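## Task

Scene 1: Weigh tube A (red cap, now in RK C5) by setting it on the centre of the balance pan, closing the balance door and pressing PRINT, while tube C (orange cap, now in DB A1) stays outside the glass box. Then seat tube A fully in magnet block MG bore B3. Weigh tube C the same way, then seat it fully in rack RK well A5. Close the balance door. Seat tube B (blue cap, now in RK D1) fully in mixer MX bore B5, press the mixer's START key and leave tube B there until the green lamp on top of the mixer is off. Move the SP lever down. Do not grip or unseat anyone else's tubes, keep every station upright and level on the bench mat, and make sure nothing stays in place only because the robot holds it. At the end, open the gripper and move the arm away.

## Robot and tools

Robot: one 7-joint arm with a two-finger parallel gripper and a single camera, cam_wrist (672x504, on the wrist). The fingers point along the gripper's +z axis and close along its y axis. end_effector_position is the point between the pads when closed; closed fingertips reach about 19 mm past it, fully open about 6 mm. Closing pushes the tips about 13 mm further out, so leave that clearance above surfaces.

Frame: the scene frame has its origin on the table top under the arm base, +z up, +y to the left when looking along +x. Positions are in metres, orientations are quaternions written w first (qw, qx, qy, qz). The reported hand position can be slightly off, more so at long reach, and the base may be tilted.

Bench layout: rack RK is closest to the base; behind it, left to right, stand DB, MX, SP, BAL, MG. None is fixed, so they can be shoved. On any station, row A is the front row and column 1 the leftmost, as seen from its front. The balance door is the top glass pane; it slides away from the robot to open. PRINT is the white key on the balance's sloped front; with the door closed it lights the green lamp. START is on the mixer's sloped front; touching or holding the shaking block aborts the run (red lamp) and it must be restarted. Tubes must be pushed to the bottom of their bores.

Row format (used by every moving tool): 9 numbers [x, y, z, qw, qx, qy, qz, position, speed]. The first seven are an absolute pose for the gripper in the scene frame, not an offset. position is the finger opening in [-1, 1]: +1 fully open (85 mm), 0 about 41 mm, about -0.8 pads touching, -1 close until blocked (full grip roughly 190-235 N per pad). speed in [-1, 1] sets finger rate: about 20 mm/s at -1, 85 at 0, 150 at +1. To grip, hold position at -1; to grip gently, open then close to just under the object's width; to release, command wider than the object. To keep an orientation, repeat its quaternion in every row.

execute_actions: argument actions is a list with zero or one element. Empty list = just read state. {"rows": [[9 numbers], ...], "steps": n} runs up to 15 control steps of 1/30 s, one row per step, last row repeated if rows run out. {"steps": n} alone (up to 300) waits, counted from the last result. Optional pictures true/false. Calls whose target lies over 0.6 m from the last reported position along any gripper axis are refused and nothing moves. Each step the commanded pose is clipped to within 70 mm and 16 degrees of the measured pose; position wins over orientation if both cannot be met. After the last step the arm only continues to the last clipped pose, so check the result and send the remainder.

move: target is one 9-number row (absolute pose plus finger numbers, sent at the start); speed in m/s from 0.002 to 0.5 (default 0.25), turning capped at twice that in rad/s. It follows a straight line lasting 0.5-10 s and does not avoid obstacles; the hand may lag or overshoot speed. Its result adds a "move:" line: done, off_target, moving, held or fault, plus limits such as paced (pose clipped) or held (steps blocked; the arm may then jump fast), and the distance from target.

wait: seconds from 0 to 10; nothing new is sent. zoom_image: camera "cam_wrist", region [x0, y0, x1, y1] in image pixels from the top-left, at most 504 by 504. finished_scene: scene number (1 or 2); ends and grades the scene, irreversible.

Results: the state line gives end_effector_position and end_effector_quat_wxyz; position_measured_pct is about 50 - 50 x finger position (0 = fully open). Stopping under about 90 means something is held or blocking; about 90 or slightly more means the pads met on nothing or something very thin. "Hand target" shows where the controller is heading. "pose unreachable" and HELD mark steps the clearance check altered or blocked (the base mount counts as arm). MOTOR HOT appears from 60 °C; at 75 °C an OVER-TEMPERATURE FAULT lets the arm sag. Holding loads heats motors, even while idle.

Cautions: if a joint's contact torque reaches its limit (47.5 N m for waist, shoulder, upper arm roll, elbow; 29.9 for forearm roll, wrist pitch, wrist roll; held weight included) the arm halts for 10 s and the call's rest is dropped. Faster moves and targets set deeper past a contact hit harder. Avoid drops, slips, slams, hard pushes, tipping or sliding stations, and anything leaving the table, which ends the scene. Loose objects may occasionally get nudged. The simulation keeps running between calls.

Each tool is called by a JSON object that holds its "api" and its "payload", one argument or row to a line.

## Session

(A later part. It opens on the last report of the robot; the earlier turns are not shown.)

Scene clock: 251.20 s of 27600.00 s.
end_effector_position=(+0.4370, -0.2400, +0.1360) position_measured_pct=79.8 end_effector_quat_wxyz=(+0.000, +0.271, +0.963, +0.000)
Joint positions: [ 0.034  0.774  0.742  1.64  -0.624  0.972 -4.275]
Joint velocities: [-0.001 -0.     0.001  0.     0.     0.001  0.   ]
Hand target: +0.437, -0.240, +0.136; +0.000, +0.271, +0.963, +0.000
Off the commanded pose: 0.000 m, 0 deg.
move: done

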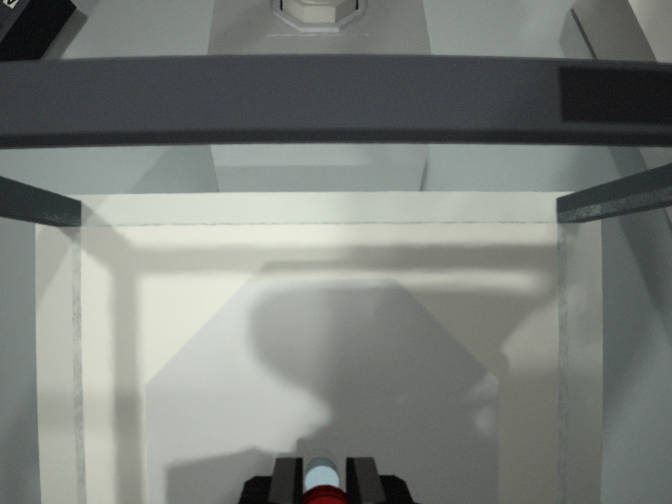

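Red cleared; tube nearly straight. Set down gently.

{"api": "move", "payload": {
  "target": [0.437,-0.240,0.1318,0,0.2706,0.9627,0,-0.62,-0.5],
  "speed": 0.008
}}

{"api": "move", "payload": {
  "target": [0.437,-0.240,0.1318,0,0.2706,0.9627,0,-0.4,-0.7]
}}

{"api": "move", "payload": {
  "target": [0.437,-0.240,0.28,0,0.2706,0.9627,0,-0.4,-0.7],
  "speed": 0.2
}}

{"api": "move", "payload": {
  "target": [0.489,-0.2707,0.27,0,0.4894,-0.8721,0,-0.4,0],
  "speed": 0.4
}}

Scene clock: 256.87 s of 27600.00 s.
end_effector_position=(+0.4371, -0.2400, +0.1319) position_measured_pct=79.8 end_effector_quat_wxyz=(+0.000, +0.271, +0.963, -0.000)
Joint positions: [ 0.036  0.78   0.738  1.644 -0.629  0.963 -4.271]
Joint velocities: [ 0.002 -0.     0.001  0.    -0.     0.     0.002]
Hand target: +0.437, -0.240, +0.132; -0.000, +0.271, +0.963, -0.000
Off the commanded pose: 0.000 m, 0 deg.
move: done

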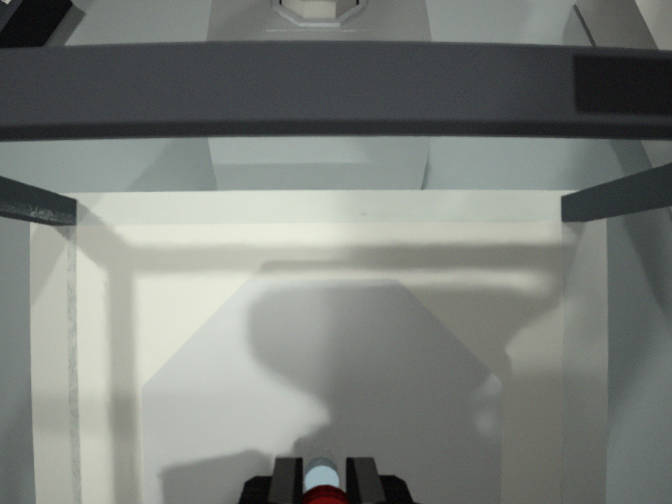

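Scene clock: 257.57 s of 27600.00 s.
end_effector_position=(+0.4370, -0.2400, +0.1318) position_measured_pct=69.8 end_effector_quat_wxyz=(+0.000, +0.271, +0.963, -0.000)
Joint positions: [ 0.036  0.78   0.738  1.644 -0.629  0.962 -4.271]
Joint velocities: [ 0.     0.    -0.    -0.001  0.    -0.    -0.   ]
Hand target: +0.437, -0.240, +0.132; -0.000, +0.271, +0.963, -0.000
Off the commanded pose: 0.000 m, 0 deg.
move: done

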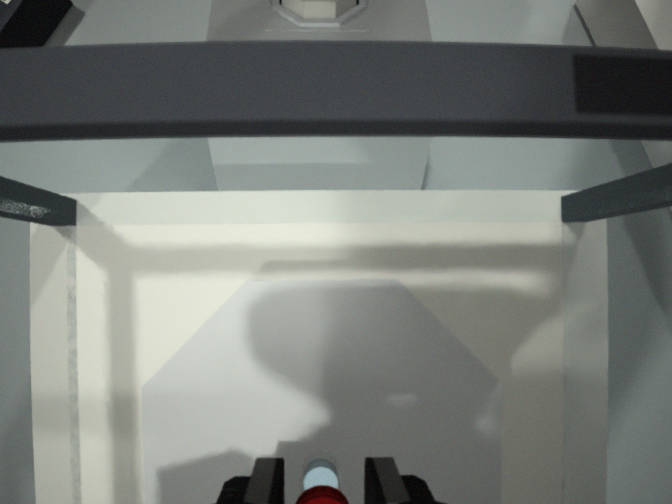

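Scene clock: 258.70 s of 27600.00 s.
end_effector_position=(+0.4369, -0.2398, +0.2798) position_measured_pct=69.8 end_effector_quat_wxyz=(+0.000, +0.271, +0.963, +0.000)
Joint positions: [-0.015  0.603  0.856  1.426 -0.471  1.317 -4.403]
Joint velocities: [-0.    -0.001 -0.001 -0.002  0.    -0.001  0.001]
Hand target: +0.437, -0.240, +0.280; +0.000, +0.271, +0.963, +0.000
Off the commanded pose: 0.000 m, 0 deg.
move: done

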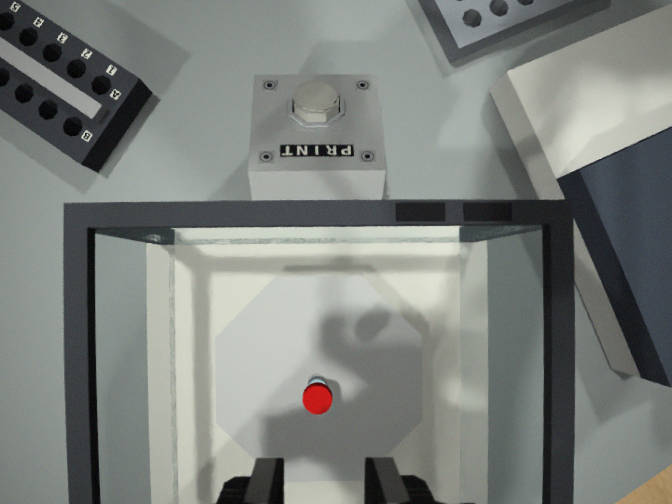

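Scene clock: 261.07 s of 27600.00 s.
end_effector_position=(+0.4893, -0.2703, +0.2701) position_measured_pct=69.8 end_effector_quat_wxyz=(-0.000, -0.490, +0.872, -0.000)
Joint positions: [ 0.258  0.666  0.441  1.186 -0.286  1.342 -3.022]
Joint velocities: [ 0.004  0.003  0.003 -0.002 -0.001 -0.002  0.002]
Hand target: +0.489, -0.271, +0.270; -0.000, -0.490, +0.872, -0.000
Off the commanded pose: 0.001 m, 0 deg.
move: done

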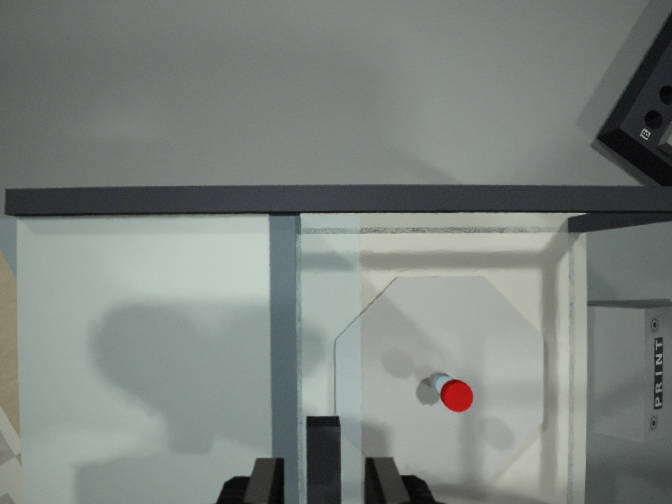

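{"api": "move", "payload": {
  "target": [0.489,-0.2707,0.239,0,0.4894,-0.8721,0,-0.4,0],
  "speed": 0.06
}}

{"api": "move", "payload": {
  "target": [0.3815,-0.2058,0.239,0,0.4894,-0.8721,0,-0.4,0],
  "speed": 0.07
}}

Scene clock: 267.50 s of 27600.00 s.
end_effector_position=(+0.4890, -0.2707, +0.2390) position_measured_pct=69.8 end_effector_quat_wxyz=(-0.000, -0.489, +0.872, -0.000)
Joint positions: [ 0.257  0.689  0.433  1.248 -0.296  1.259 -3.011]
Joint velocities: [ 0.001  0.001  0.001  0.     0.     0.001 -0.   ]
Hand target: +0.489, -0.271, +0.239; -0.000, -0.489, +0.872, -0.000
Off the commanded pose: 0.000 m, 0 deg.
move: done

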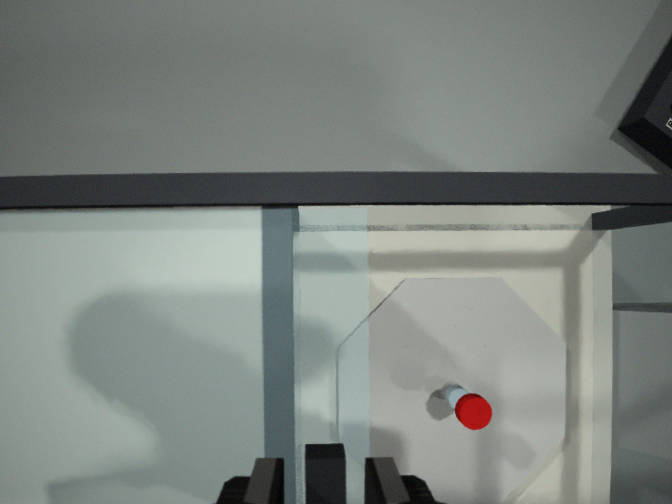

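Scene clock: 269.60 s of 27600.00 s.
end_effector_position=(+0.3815, -0.2063, +0.2386) position_measured_pct=69.8 end_effector_quat_wxyz=(+0.000, -0.489, +0.872, -0.000)
Joint positions: [ 0.136  0.412  0.461  1.725 -0.221  1.048 -3.029]
Joint velocities: [-0.001 -0.005 -0.003  0.003  0.001 -0.001 -0.001]
Hand target: +0.381, -0.206, +0.239; +0.000, -0.489, +0.872, +0.000
Off the commanded pose: 0.001 m, 0 deg.
move: done

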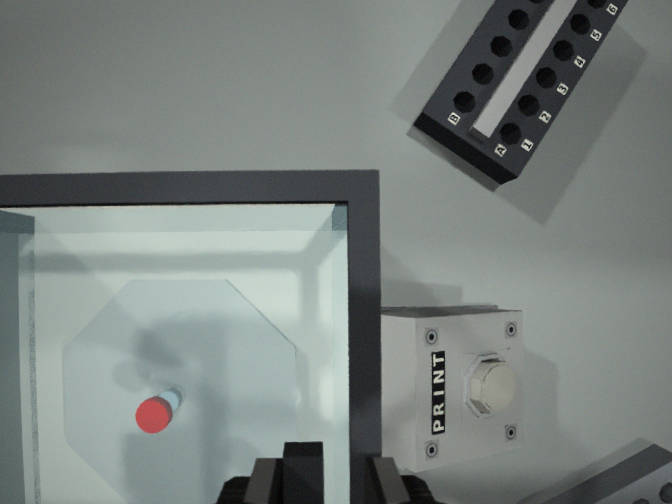

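{"api": "move", "payload": {
  "target": [0.3798,-0.2048,0.239,0,0.4894,-0.8721,0,-0.4,0],
  "speed": 0.02
}}

{"api": "move", "payload": {
  "target": [0.383,-0.207,0.262,0,0.4894,-0.8721,0,-0.4,0],
  "speed": 0.1
}}

{"api": "move", "payload": {
  "target": [0.309,-0.162,0.255,0,0.4894,-0.8721,0,-0.85,1],
  "speed": 0.25
}}

{"api": "move", "payload": {
  "target": [0.309,-0.162,0.10,0,0.4894,-0.8721,0,-0.85,1],
  "speed": 0.2
}}

Scene clock: 284.63 s of 27600.00 s.
end_effector_position=(+0.3811, -0.2058, +0.2391) position_measured_pct=69.8 end_effector_quat_wxyz=(+0.001, -0.489, +0.872, -0.002)
Joint positions: [ 0.133  0.408  0.462  1.729 -0.218  1.044 -3.031]
Joint velocities: [ 0.001 -0.001 -0.001  0.001  0.    -0.001 -0.002]
Hand target: +0.380, -0.205, +0.239; +0.000, -0.489, +0.872, +0.000
Off the commanded pose: 0.002 m, 0 deg.
move: done

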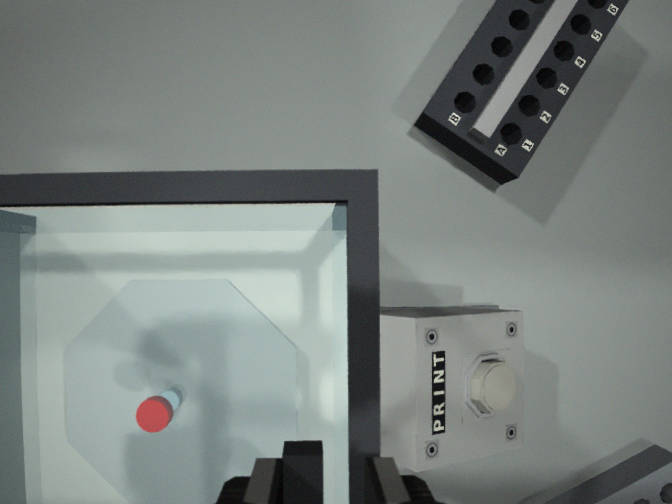

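Scene clock: 285.33 s of 27600.00 s.
end_effector_position=(+0.3830, -0.2070, +0.2619) position_measured_pct=69.8 end_effector_quat_wxyz=(-0.000, -0.489, +0.872, +0.000)
Joint positions: [ 0.129  0.388  0.47   1.676 -0.204  1.118 -3.044]
Joint velocities: [-0.    -0.001  0.001 -0.001  0.    -0.002 -0.001]
Hand target: +0.383, -0.207, +0.262; +0.000, -0.489, +0.872, +0.000
Off the commanded pose: 0.000 m, 0 deg.
move: done

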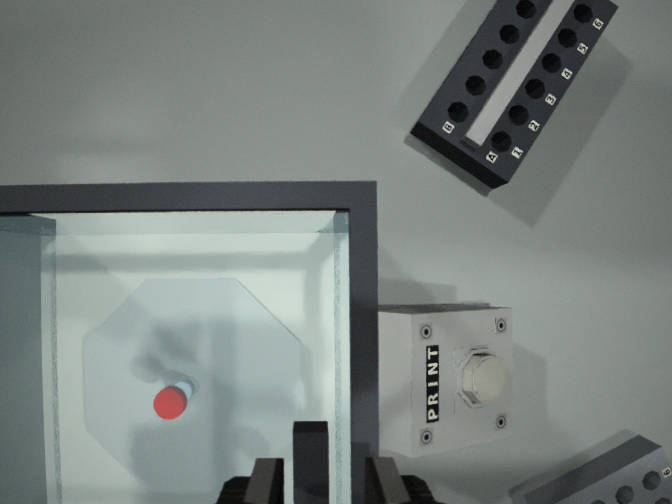

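Scene clock: 286.17 s of 27600.00 s.
end_effector_position=(+0.3089, -0.1621, +0.2544) position_measured_pct=90.5 end_effector_quat_wxyz=(-0.000, -0.489, +0.872, +0.001)
Joint positions: [ 0.04   0.199  0.477  1.953 -0.12   1.009 -3.13 ]
Joint velocities: [-0.005 -0.011 -0.004  0.     0.002  0.001 -0.002]
Hand target: +0.309, -0.162, +0.255; +0.000, -0.489, +0.872, +0.000
Off the commanded pose: 0.001 m, 0 deg.
move: done

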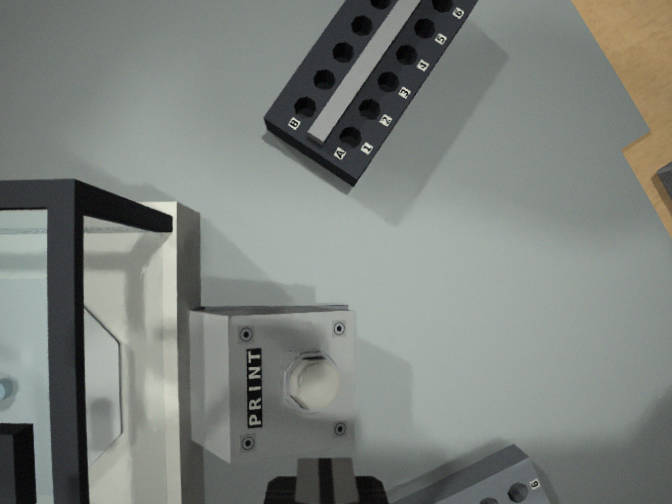

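Scene clock: 287.47 s of 27600.00 s.
end_effector_position=(+0.3091, -0.1622, +0.1003) position_measured_pct=90.5 end_effector_quat_wxyz=(-0.001, -0.490, +0.872, -0.001)
Joint positions: [ 0.183  0.514  0.338  2.172 -0.366  0.501 -2.898]
Joint velocities: [ 0.001  0.004  0.     0.    -0.001  0.001  0.001]
Hand target: +0.309, -0.162, +0.100; -0.001, -0.490, +0.872, -0.000
Off the commanded pose: 0.000 m, 0 deg.
move: done

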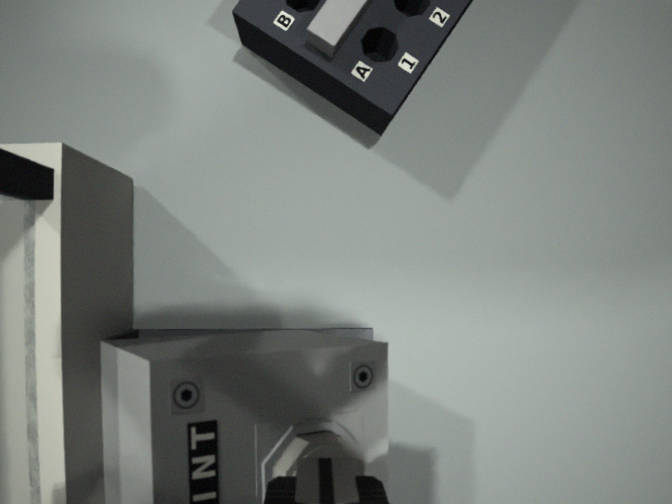

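{"api": "move", "payload": {
  "target": [0.309,-0.162,0.079,0,0.4894,-0.8721,0,-0.85,1],
  "speed": 0.015
}}

Scene clock: 293.07 s of 27600.00 s.
end_effector_position=(+0.3082, -0.1616, +0.0882) position_measured_pct=90.5 end_effector_quat_wxyz=(+0.006, -0.488, +0.873, -0.002)
Joint positions: [ 0.22   0.537  0.298  2.192 -0.401  0.447 -2.865]
Joint velocities: [ 0.001 -0.001 -0.003  0.001  0.    -0.001 -0.002]
Hand target: +0.309, -0.162, +0.079; -0.000, -0.489, +0.872, -0.000
Off the commanded pose: 0.009 m, 1 deg.
move: off_target

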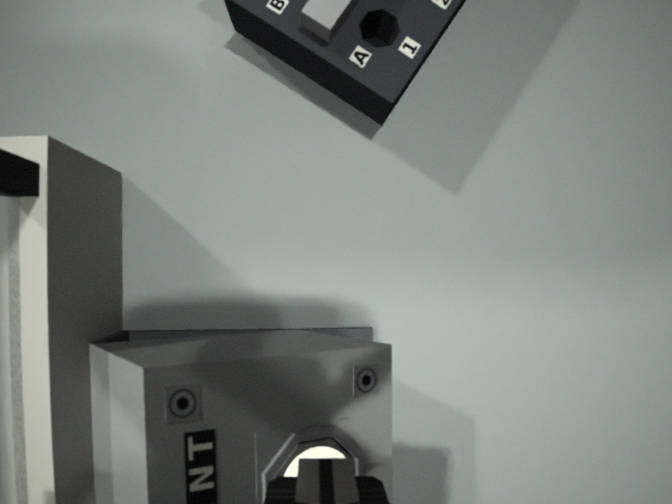

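{"api": "move", "payload": {
  "target": [0.309,-0.162,0.26,0,0.4894,-0.8721,0,-0.4,1],
  "speed": 0.3
}}

{"api": "move", "payload": {
  "target": [0.40,-0.17,0.28,0,0.4894,-0.8721,0,-0.4,1],
  "speed": 0.3
}}

Scene clock: 300.23 s of 27600.00 s.
end_effector_position=(+0.3090, -0.1617, +0.2596) position_measured_pct=69.8 end_effector_quat_wxyz=(+0.001, -0.489, +0.872, +0.001)
Joint positions: [ 0.051  0.189  0.461  1.944 -0.112  1.025 -3.139]
Joint velocities: [-0.002 -0.004 -0.001  0.     0.001  0.001 -0.001]
Hand target: +0.309, -0.162, +0.260; +0.001, -0.489, +0.872, +0.001
Off the commanded pose: 0.000 m, 0 deg.
move: done

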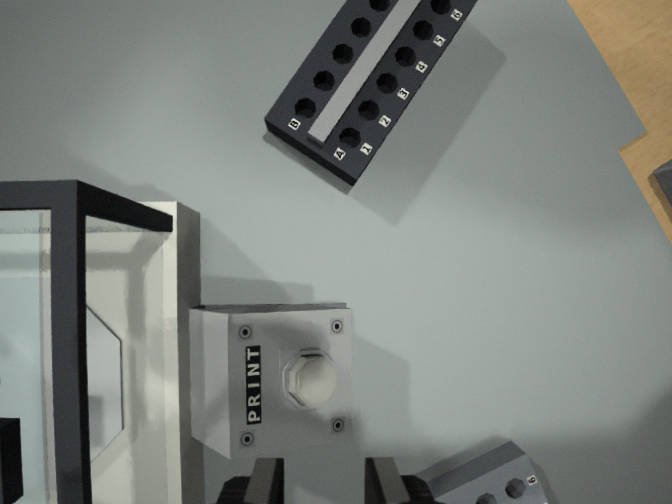

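Scene clock: 301.07 s of 27600.00 s.
end_effector_position=(+0.4001, -0.1699, +0.2806) position_measured_pct=69.8 end_effector_quat_wxyz=(+0.000, -0.490, +0.872, -0.000)
Joint positions: [ 0.053  0.36   0.44   1.643 -0.175  1.168 -3.165]
Joint velocities: [ 0.001  0.011  0.    -0.003 -0.     0.001  0.002]
Hand target: +0.400, -0.170, +0.280; -0.000, -0.489, +0.872, -0.000
Off the commanded pose: 0.001 m, 0 deg.
move: done

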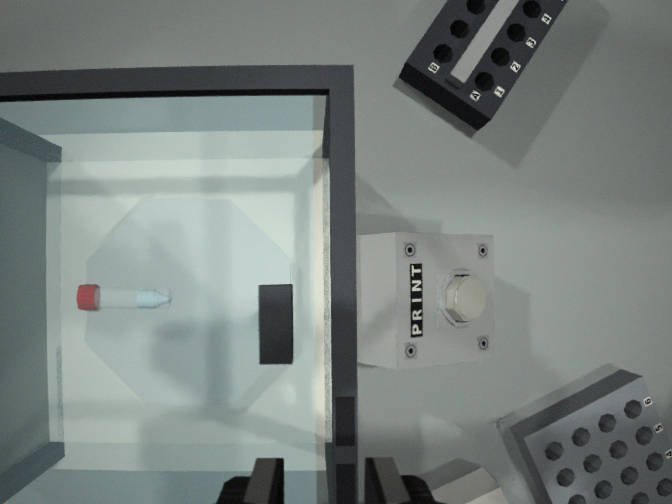

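{"api": "move", "payload": {
  "target": [0.391,-0.212,0.265,0,0.4894,-0.8721,0,-0.4,1],
  "speed": 0.2
}}

{"api": "move", "payload": {
  "target": [0.391,-0.212,0.239,0,0.4894,-0.8721,0,-0.4,1],
  "speed": 0.06
}}

{"api": "move", "payload": {
  "target": [0.4935,-0.2735,0.239,0,0.4894,-0.8721,0,-0.4,1],
  "speed": 0.08
}}

{"api": "move", "payload": {
  "target": [0.490,-0.2715,0.27,0,0.4894,-0.8721,0,-0.4,1],
  "speed": 0.1
}}

{"api": "move", "payload": {
  "target": [0.47,-0.26,0.27,0,0.2706,0.9627,0,-0.4,1],
  "speed": 0.4
}}

Scene clock: 336.47 s of 27600.00 s.
end_effector_position=(+0.3911, -0.2118, +0.2652) position_measured_pct=69.8 end_effector_quat_wxyz=(-0.000, -0.490, +0.872, -0.000)
Joint positions: [ 0.152  0.403  0.448  1.639 -0.2    1.138 -3.049]
Joint velocities: [ 0.005  0.004  0.004 -0.001 -0.002 -0.     0.003]
Hand target: +0.391, -0.212, +0.265; -0.000, -0.489, +0.872, -0.000
Off the commanded pose: 0.000 m, 0 deg.
move: done

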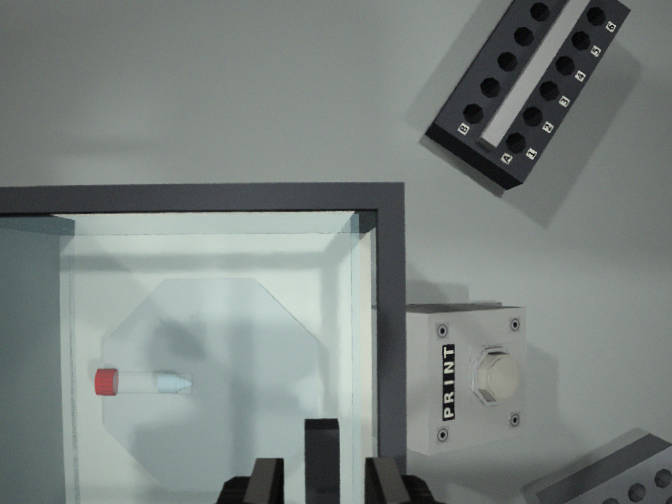

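Scene clock: 337.20 s of 27600.00 s.
end_effector_position=(+0.3911, -0.2120, +0.2391) position_measured_pct=69.8 end_effector_quat_wxyz=(+0.000, -0.489, +0.872, -0.000)
Joint positions: [ 0.16   0.433  0.439  1.686 -0.218  1.063 -3.033]
Joint velocities: [ 0.002  0.002  0.001  0.001 -0.    -0.     0.002]
Hand target: +0.391, -0.212, +0.239; -0.000, -0.489, +0.872, -0.000
Off the commanded pose: 0.000 m, 0 deg.
move: done

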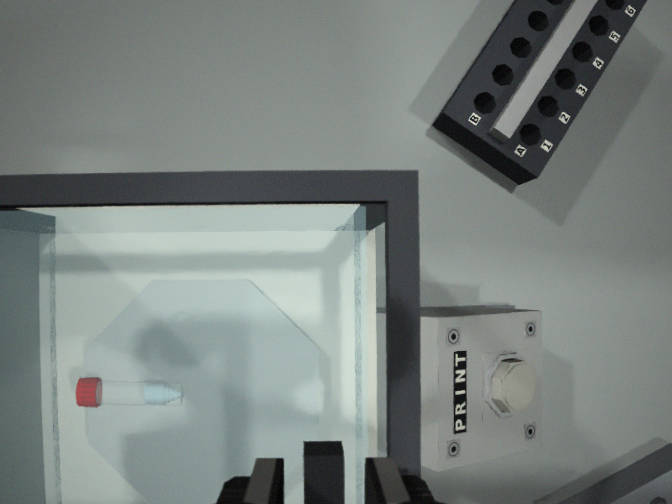

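Scene clock: 339.00 s of 27600.00 s.
end_effector_position=(+0.4936, -0.2730, +0.2396) position_measured_pct=69.8 end_effector_quat_wxyz=(-0.000, -0.490, +0.872, -0.000)
Joint positions: [ 0.27   0.698  0.415  1.224 -0.286  1.27  -3.021]
Joint velocities: [ 0.003  0.007  0.002 -0.004 -0.001  0.002  0.   ]
Hand target: +0.494, -0.273, +0.239; -0.000, -0.489, +0.872, -0.000
Off the commanded pose: 0.001 m, 0 deg.
move: done

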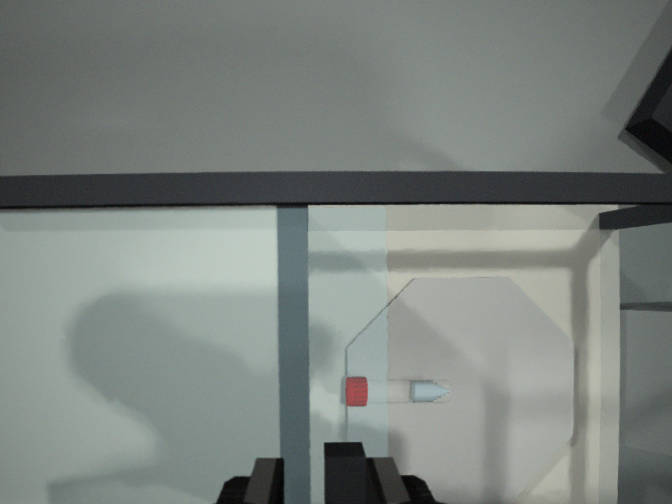

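Scene clock: 339.73 s of 27600.00 s.
end_effector_position=(+0.4900, -0.2715, +0.2699) position_measured_pct=69.8 end_effector_quat_wxyz=(+0.000, -0.489, +0.872, +0.000)
Joint positions: [ 0.269  0.666  0.423  1.181 -0.276  1.342 -3.03 ]
Joint velocities: [-0.001 -0.001 -0.001 -0.    -0.    -0.001  0.   ]
Hand target: +0.490, -0.271, +0.270; +0.000, -0.489, +0.872, +0.000
Off the commanded pose: 0.000 m, 0 deg.
move: done

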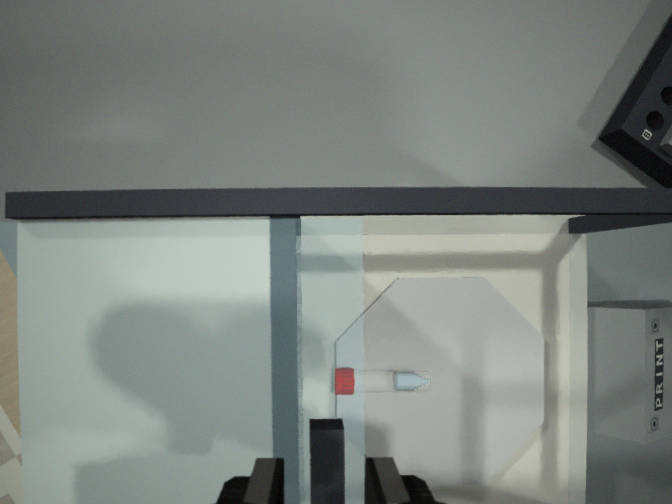

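Scene clock: 342.10 s of 27600.00 s.
end_effector_position=(+0.4698, -0.2603, +0.2702) position_measured_pct=69.8 end_effector_quat_wxyz=(+0.000, +0.271, +0.963, -0.000)
Joint positions: [ 0.063  0.692  0.811  1.291 -0.505  1.358 -4.414]
Joint velocities: [-0.004  0.001 -0.003 -0.     0.001 -0.    -0.   ]
Hand target: +0.470, -0.260, +0.270; +0.000, +0.271, +0.963, -0.000
Off the commanded pose: 0.000 m, 0 deg.
move: done

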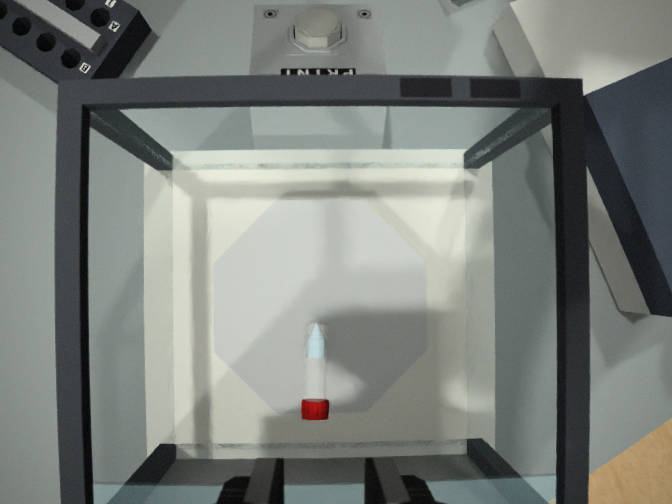

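{"api": "move", "payload": {
  "target": [0.4533,-0.2518,0.24,0.0672,0.2699,0.9604,-0.0189,-0.4,1],
  "speed": 0.15
}}

{"api": "move", "payload": {
  "target": [0.4533,-0.2518,0.125,0.0672,0.2699,0.9604,-0.0189,-0.4,1],
  "speed": 0.1
}}

Scene clock: 361.43 s of 27600.00 s.
end_effector_position=(+0.4530, -0.2523, +0.2397) position_measured_pct=69.8 end_effector_quat_wxyz=(+0.067, +0.270, +0.960, -0.019)
Joint positions: [-0.033  0.591  0.825  1.592 -0.528  1.032 -4.351]
Joint velocities: [-0.009 -0.009 -0.002  0.004  0.    -0.001  0.001]
Hand target: +0.453, -0.252, +0.240; +0.067, +0.270, +0.960, -0.019
Off the commanded pose: 0.001 m, 0 deg.
move: done

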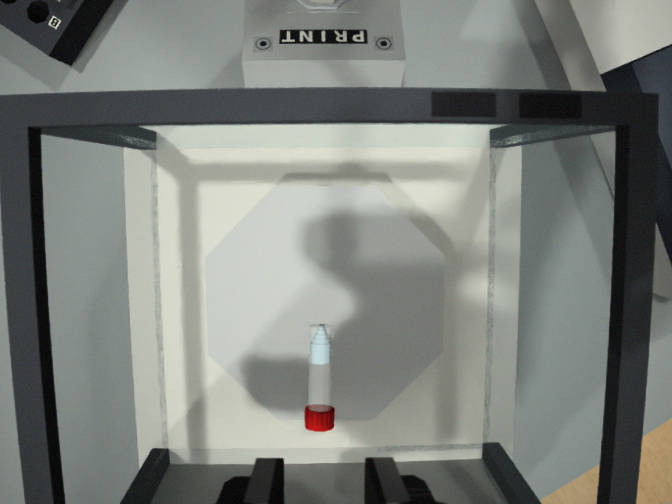

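Scene clock: 362.87 s of 27600.00 s.
end_effector_position=(+0.4535, -0.2517, +0.1253) position_measured_pct=69.8 end_effector_quat_wxyz=(+0.067, +0.269, +0.960, -0.019)
Joint positions: [ 0.044  0.74   0.687  1.737 -0.69   0.755 -4.213]
Joint velocities: [ 0.004  0.005  0.003  0.    -0.     0.001  0.001]
Hand target: +0.453, -0.252, +0.125; +0.067, +0.270, +0.960, -0.019
Off the commanded pose: 0.000 m, 0 deg.
move: done

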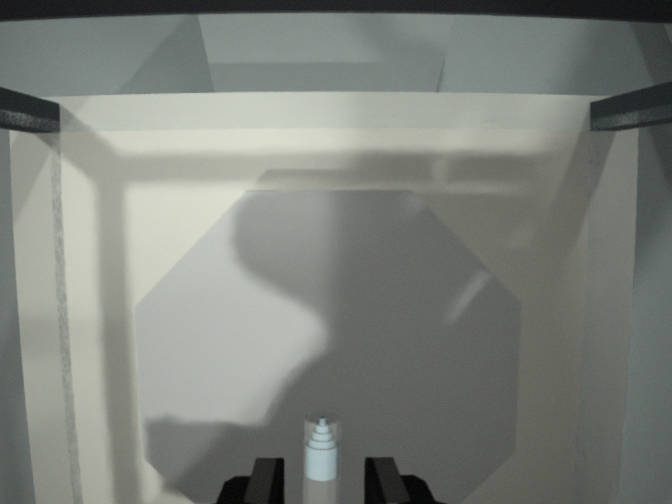

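{"api": "move", "payload": {
  "target": [0.4533,-0.2518,0.108,0.0672,0.2699,0.9604,-0.0189,-0.4,1],
  "speed": 0.015
}}

Scene clock: 367.43 s of 27600.00 s.
end_effector_position=(+0.4534, -0.2518, +0.1081) position_measured_pct=69.8 end_effector_quat_wxyz=(+0.067, +0.270, +0.960, -0.019)
Joint positions: [ 0.061  0.766  0.659  1.751 -0.717  0.715 -4.19 ]
Joint velocities: [ 0.002  0.001 -0.     0.     0.    -0.001 -0.   ]
Hand target: +0.453, -0.252, +0.108; +0.067, +0.270, +0.960, -0.019
Off the commanded pose: 0.000 m, 0 deg.
move: done

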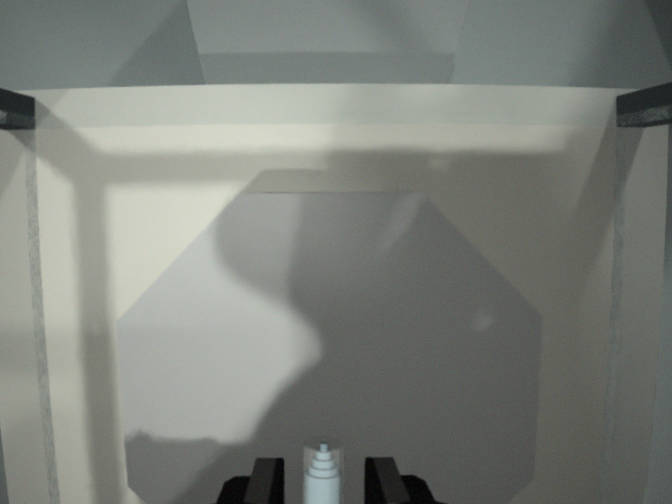

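{"api": "move", "payload": {
  "target": [0.4533,-0.2518,0.105,0.0672,0.2699,0.9604,-0.0189,-0.4,1],
  "speed": 0.008
}}

{"api": "move", "payload": {
  "target": [0.4533,-0.2518,0.105,0.0672,0.2699,0.9604,-0.0189,-0.67,-0.6]
}}

Scene clock: 375.23 s of 27600.00 s.
end_effector_position=(+0.4539, -0.2523, +0.1067) position_measured_pct=69.8 end_effector_quat_wxyz=(+0.069, +0.270, +0.960, -0.019)
Joint positions: [ 0.064  0.767  0.655  1.752 -0.722  0.709 -4.186]
Joint velocities: [-0.001 -0.    -0.001 -0.    -0.    -0.     0.001]
Hand target: +0.453, -0.252, +0.105; +0.067, +0.270, +0.960, -0.019
Off the commanded pose: 0.002 m, 0 deg.
move: done

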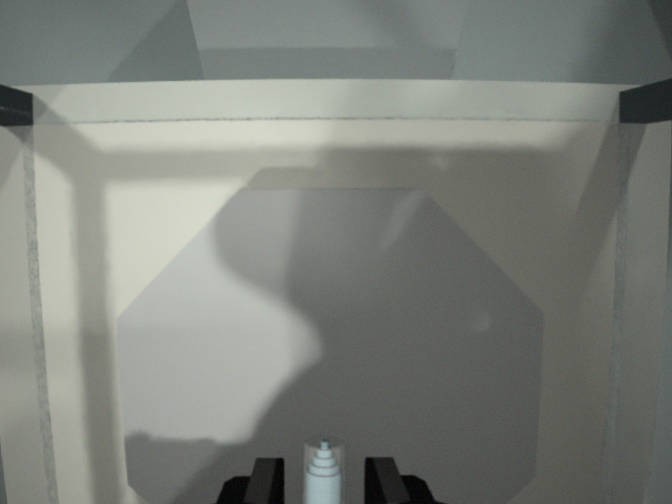

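Scene clock: 375.93 s of 27600.00 s.
end_effector_position=(+0.4540, -0.2532, +0.1069) position_measured_pct=81.7 end_effector_quat_wxyz=(+0.069, +0.270, +0.960, -0.019)
Joint positions: [ 0.064  0.767  0.656  1.752 -0.721  0.708 -4.186]
Joint velocities: [ 0.001 -0.001  0.001  0.     0.001 -0.    -0.001]
Hand target: +0.453, -0.252, +0.105; +0.067, +0.270, +0.960, -0.019
Off the commanded pose: 0.002 m, 0 deg.
move: done

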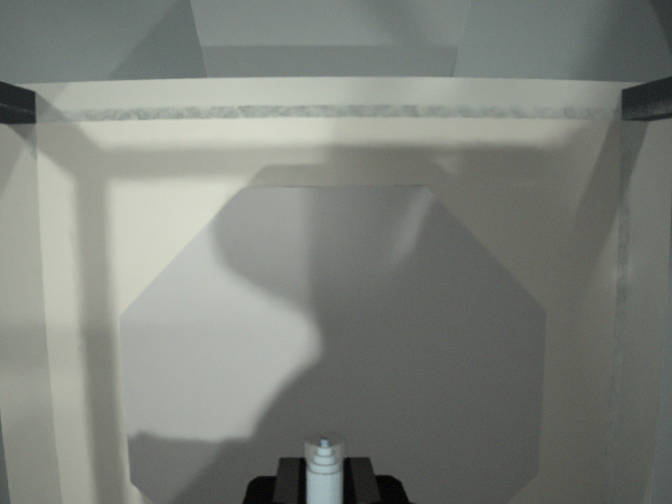

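{"api": "move", "payload": {
  "target": [0.445,-0.2467,0.125,0.0672,0.2699,0.9604,-0.0189,-0.67,-0.6],
  "speed": 0.05
}}

{"api": "move", "payload": {
  "target": [0.434,-0.240,0.27,0.0672,0.2699,0.9604,-0.0189,-0.67,-0.6],
  "speed": 0.15
}}

{"api": "move", "payload": {
  "target": [0.362,-0.44,0.26,0.0672,0.2699,0.9604,-0.0189,-0.67,-0.6],
  "speed": 0.3
}}

{"api": "move", "payload": {
  "target": [0.362,-0.44,0.035,0.0672,0.2699,0.9604,-0.0189,-0.67,-0.6],
  "speed": 0.2
}}

{"api": "move", "payload": {
  "target": [0.362,-0.44,0.024,0.0672,0.2699,0.9604,-0.0189,-0.67,-0.6],
  "speed": 0.01
}}

Scene clock: 414.97 s of 27600.00 s.
end_effector_position=(+0.4449, -0.2468, +0.1248) position_measured_pct=81.7 end_effector_quat_wxyz=(+0.067, +0.270, +0.960, -0.019)
Joint positions: [ 0.038  0.723  0.685  1.773 -0.691  0.735 -4.204]
Joint velocities: [-0.003 -0.003 -0.002  0.     0.    -0.     0.   ]
Hand target: +0.445, -0.247, +0.125; +0.067, +0.270, +0.960, -0.019
Off the commanded pose: 0.000 m, 0 deg.
move: done

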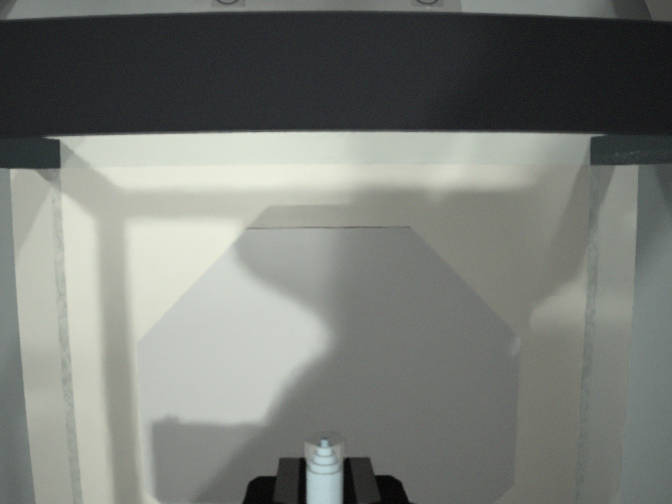

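Scene clock: 416.27 s of 27600.00 s.
end_effector_position=(+0.4338, -0.2400, +0.2696) position_measured_pct=81.7 end_effector_quat_wxyz=(+0.067, +0.270, +0.960, -0.018)
Joint positions: [-0.088  0.508  0.865  1.618 -0.47   1.072 -4.386]
Joint velocities: [-0.003 -0.004 -0.001 -0.001  0.001  0.    -0.002]
Hand target: +0.434, -0.240, +0.270; +0.067, +0.270, +0.960, -0.018
Off the commanded pose: 0.000 m, 0 deg.
move: done

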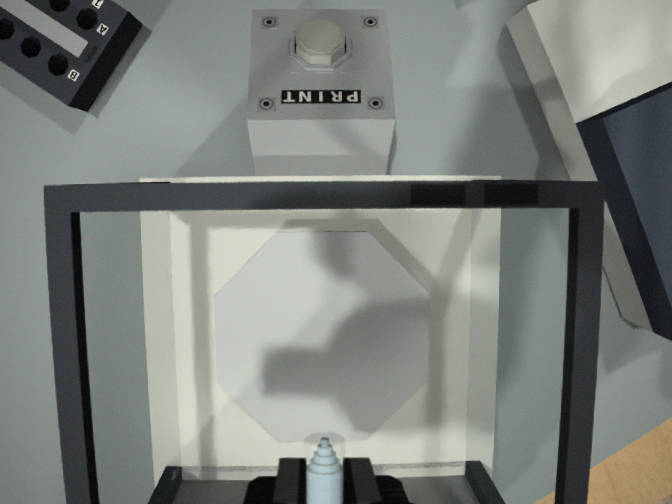

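Scene clock: 417.60 s of 27600.00 s.
end_effector_position=(+0.3620, -0.4399, +0.2603) position_measured_pct=81.7 end_effector_quat_wxyz=(+0.067, +0.270, +0.960, -0.020)
Joint positions: [ 0.464  0.687  0.79   1.344 -0.593  1.203 -3.976]
Joint velocities: [ 0.004  0.003  0.001 -0.001 -0.001  0.    -0.   ]
Hand target: +0.362, -0.440, +0.260; +0.066, +0.270, +0.960, -0.020
Off the commanded pose: 0.000 m, 0 deg.
move: done

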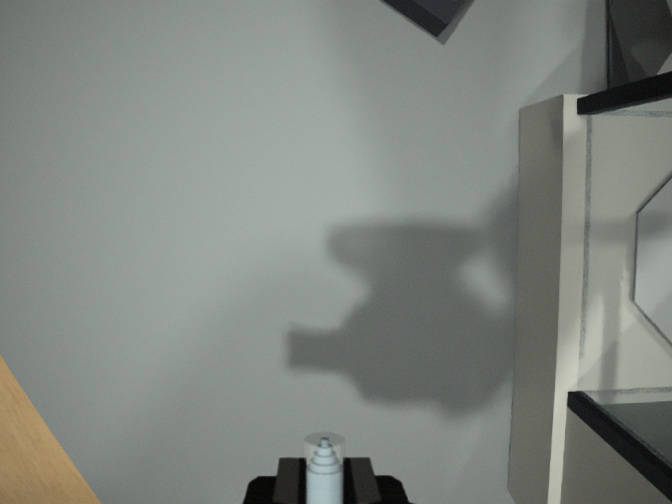

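Scene clock: 419.20 s of 27600.00 s.
end_effector_position=(+0.3620, -0.4403, +0.0352) position_measured_pct=81.7 end_effector_quat_wxyz=(+0.067, +0.269, +0.961, -0.019)
Joint positions: [ 0.553  0.975  0.576  1.571 -0.851  0.723 -3.735]
Joint velocities: [ 0.002  0.003 -0.001 -0.    -0.     0.    -0.   ]
Hand target: +0.362, -0.440, +0.035; +0.067, +0.270, +0.960, -0.019
Off the commanded pose: 0.000 m, 0 deg.
move: done

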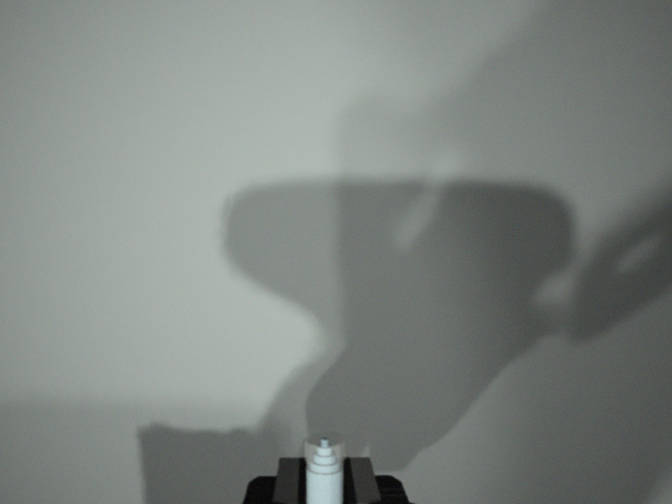

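Scene clock: 420.53 s of 27600.00 s.
end_effector_position=(+0.3620, -0.4401, +0.0249) position_measured_pct=81.7 end_effector_quat_wxyz=(+0.068, +0.270, +0.960, -0.019)
Joint positions: [ 0.561  0.99   0.561  1.573 -0.866  0.703 -3.722]
Joint velocities: [-0.    -0.     0.     0.    -0.    -0.003  0.   ]
Hand target: +0.362, -0.440, +0.024; +0.067, +0.270, +0.960, -0.019
Off the commanded pose: 0.001 m, 0 deg.
move: done

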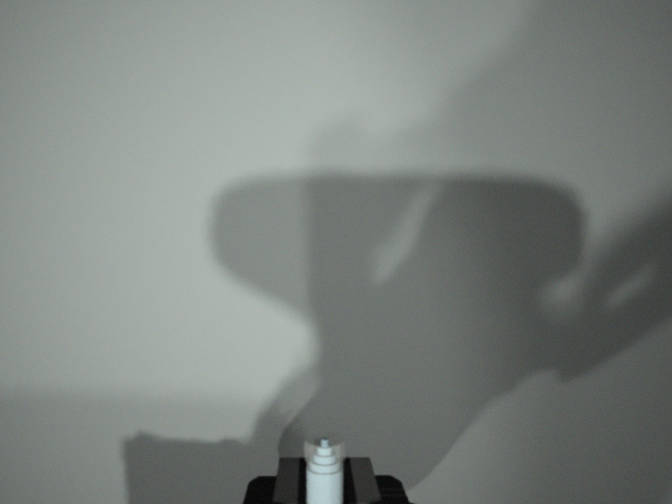

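{"api": "move", "payload": {
  "target": [0.362,-0.44,0.0258,0.0672,0.2699,0.9604,-0.0189,-0.4,-0.5],
  "speed": 0.01
}}

{"api": "move", "payload": {
  "target": [0.37,-0.445,0.06,0.0672,0.2699,0.9604,-0.0189,-0.4,-0.5],
  "speed": 0.1
}}

{"api": "move", "payload": {
  "target": [0.3919,-0.4582,0.055,-0.3684,0.25,0.8894,0.1036,-0.4,-0.5],
  "speed": 0.25
}}

Scene clock: 437.93 s of 27600.00 s.
end_effector_position=(+0.3620, -0.4400, +0.0258) position_measured_pct=69.8 end_effector_quat_wxyz=(+0.067, +0.270, +0.960, -0.019)
Joint positions: [ 0.56   0.989  0.562  1.573 -0.864  0.705 -3.724]
Joint velocities: [ 0.    -0.001 -0.001  0.     0.    -0.     0.001]
Hand target: +0.362, -0.440, +0.026; +0.067, +0.270, +0.960, -0.019
Off the commanded pose: 0.000 m, 0 deg.
move: done

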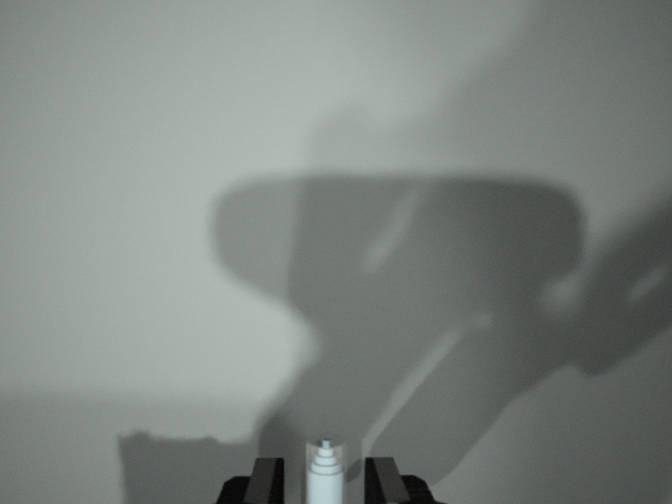

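Scene clock: 438.67 s of 27600.00 s.
end_effector_position=(+0.3699, -0.4450, +0.0599) position_measured_pct=69.8 end_effector_quat_wxyz=(+0.067, +0.270, +0.960, -0.019)
Joint positions: [ 0.537  0.951  0.611  1.531 -0.817  0.788 -3.782]
Joint velocities: [-0.003 -0.001 -0.    -0.    -0.     0.003 -0.001]
Hand target: +0.370, -0.445, +0.060; +0.067, +0.270, +0.960, -0.019
Off the commanded pose: 0.000 m, 0 deg.
move: done

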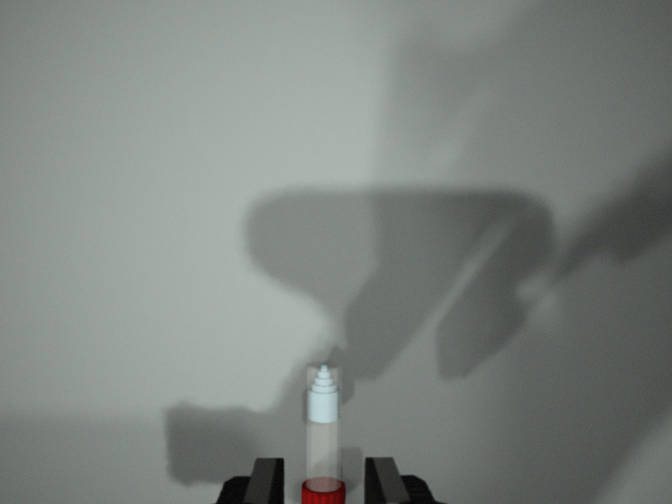

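Scene clock: 440.90 s of 27600.00 s.
end_effector_position=(+0.3923, -0.4569, +0.0546) position_measured_pct=69.8 end_effector_quat_wxyz=(-0.247, +0.244, +0.938, +0.024)
Joint positions: [ 0.74   1.558  0.749  0.036 -0.553  2.012 -4.424]
Joint velocities: [-0.     0.003 -0.001 -0.     0.002 -0.     0.001]
Hand target: +0.392, -0.457, +0.054; -0.247, +0.244, +0.938, +0.024
Off the commanded pose: 0.001 m, 18 deg; orientation clipped at the last step of the last action.
elbow stopped short: the move would have taken joint 4 (elbow) straighter than the controller allows; a more bent joint 4 avoids this.
move: off_target; limits=paced

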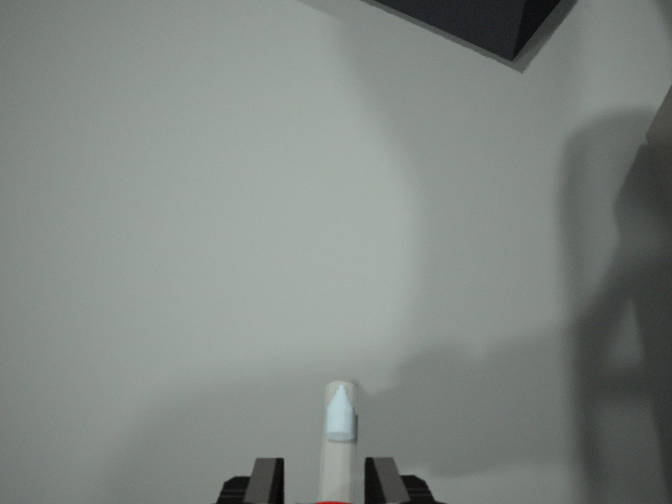

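{"api": "move", "payload": {
  "target": [0.3867,-0.4551,0.05,-0.1837,0.2656,0.9450,0.0516,-0.4,-0.5],
  "speed": 0.1
}}

{"api": "move", "payload": {
  "target": [0.3867,-0.4551,0.028,-0.1837,0.2656,0.9450,0.0516,-0.4,-0.5],
  "speed": 0.02
}}

Scene clock: 481.60 s of 27600.00 s.
end_effector_position=(+0.3858, -0.4556, +0.0495) position_measured_pct=69.8 end_effector_quat_wxyz=(-0.184, +0.266, +0.945, +0.052)
Joint positions: [ 0.644  1.372  0.723  0.569 -0.573  1.686 -4.262]
Joint velocities: [-0.009 -0.013 -0.     0.01  -0.001 -0.003  0.   ]
Hand target: +0.386, -0.455, +0.050; -0.184, +0.266, +0.945, +0.052
Off the commanded pose: 0.001 m, 0 deg.
move: done

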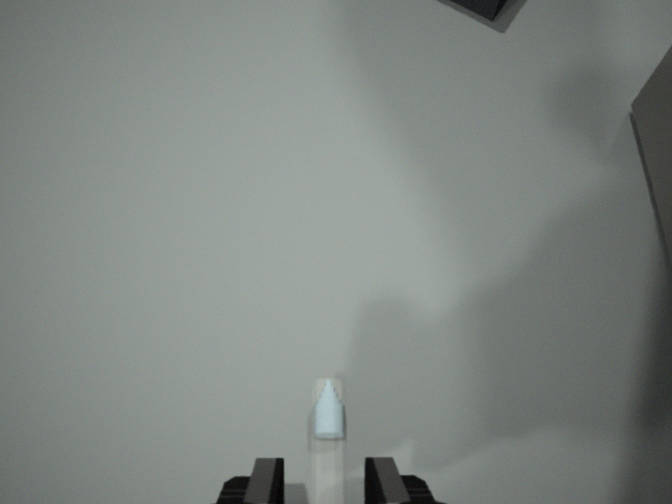

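Scene clock: 482.90 s of 27600.00 s.
end_effector_position=(+0.3867, -0.4551, +0.0280) position_measured_pct=69.8 end_effector_quat_wxyz=(-0.184, +0.266, +0.945, +0.052)
Joint positions: [ 0.643  1.401  0.718  0.571 -0.58   1.654 -4.265]
Joint velocities: [-0.     0.001 -0.001 -0.001  0.    -0.001 -0.001]
Hand target: +0.387, -0.455, +0.028; -0.184, +0.266, +0.945, +0.052
Off the commanded pose: 0.000 m, 0 deg.
move: done

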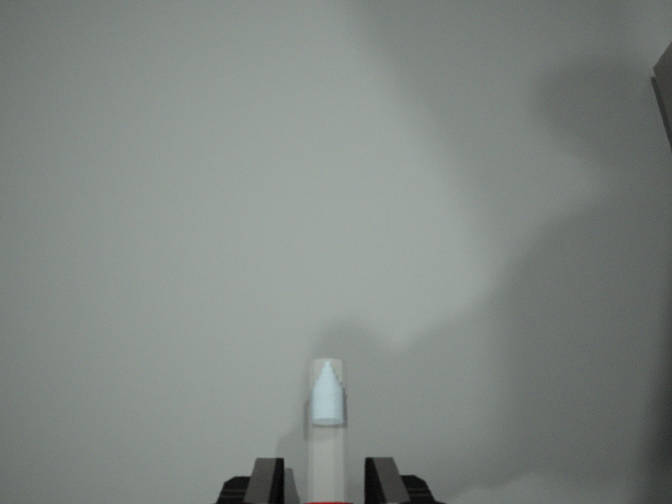

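{"api": "move", "payload": {
  "target": [0.3867,-0.4551,0.0265,-0.1837,0.2656,0.9450,0.0516,-0.4,-0.5],
  "speed": 0.005
}}

{"api": "move", "payload": {
  "target": [0.3867,-0.4551,0.0275,-0.1837,0.2656,0.9450,0.0516,-0.63,-0.6],
  "speed": 0.005
}}

Scene clock: 487.40 s of 27600.00 s.
end_effector_position=(+0.3867, -0.4551, +0.0265) position_measured_pct=69.8 end_effector_quat_wxyz=(-0.184, +0.266, +0.945, +0.052)
Joint positions: [ 0.643  1.403  0.717  0.571 -0.58   1.652 -4.265]
Joint velocities: [ 0.001 -0.001  0.002 -0.     0.     0.001  0.001]
Hand target: +0.387, -0.455, +0.027; -0.184, +0.266, +0.945, +0.052
Off the commanded pose: 0.000 m, 0 deg.
move: done

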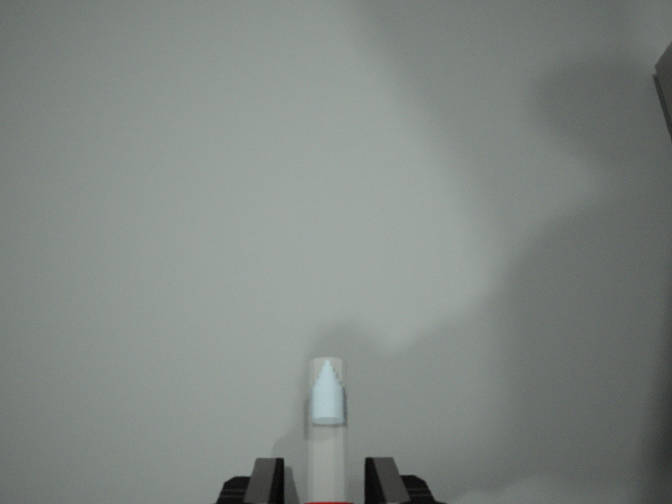

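Scene clock: 488.10 s of 27600.00 s.
end_effector_position=(+0.3867, -0.4551, +0.0275) position_measured_pct=79.8 end_effector_quat_wxyz=(-0.184, +0.266, +0.945, +0.052)
Joint positions: [ 0.643  1.402  0.717  0.571 -0.58   1.653 -4.265]
Joint velocities: [-0.    -0.    -0.001 -0.     0.     0.     0.   ]
Hand target: +0.387, -0.455, +0.027; -0.184, +0.266, +0.945, +0.052
Off the commanded pose: 0.000 m, 0 deg.
move: done

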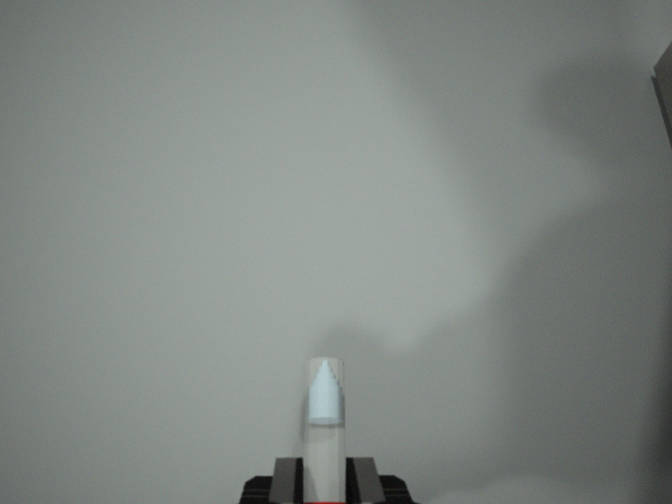

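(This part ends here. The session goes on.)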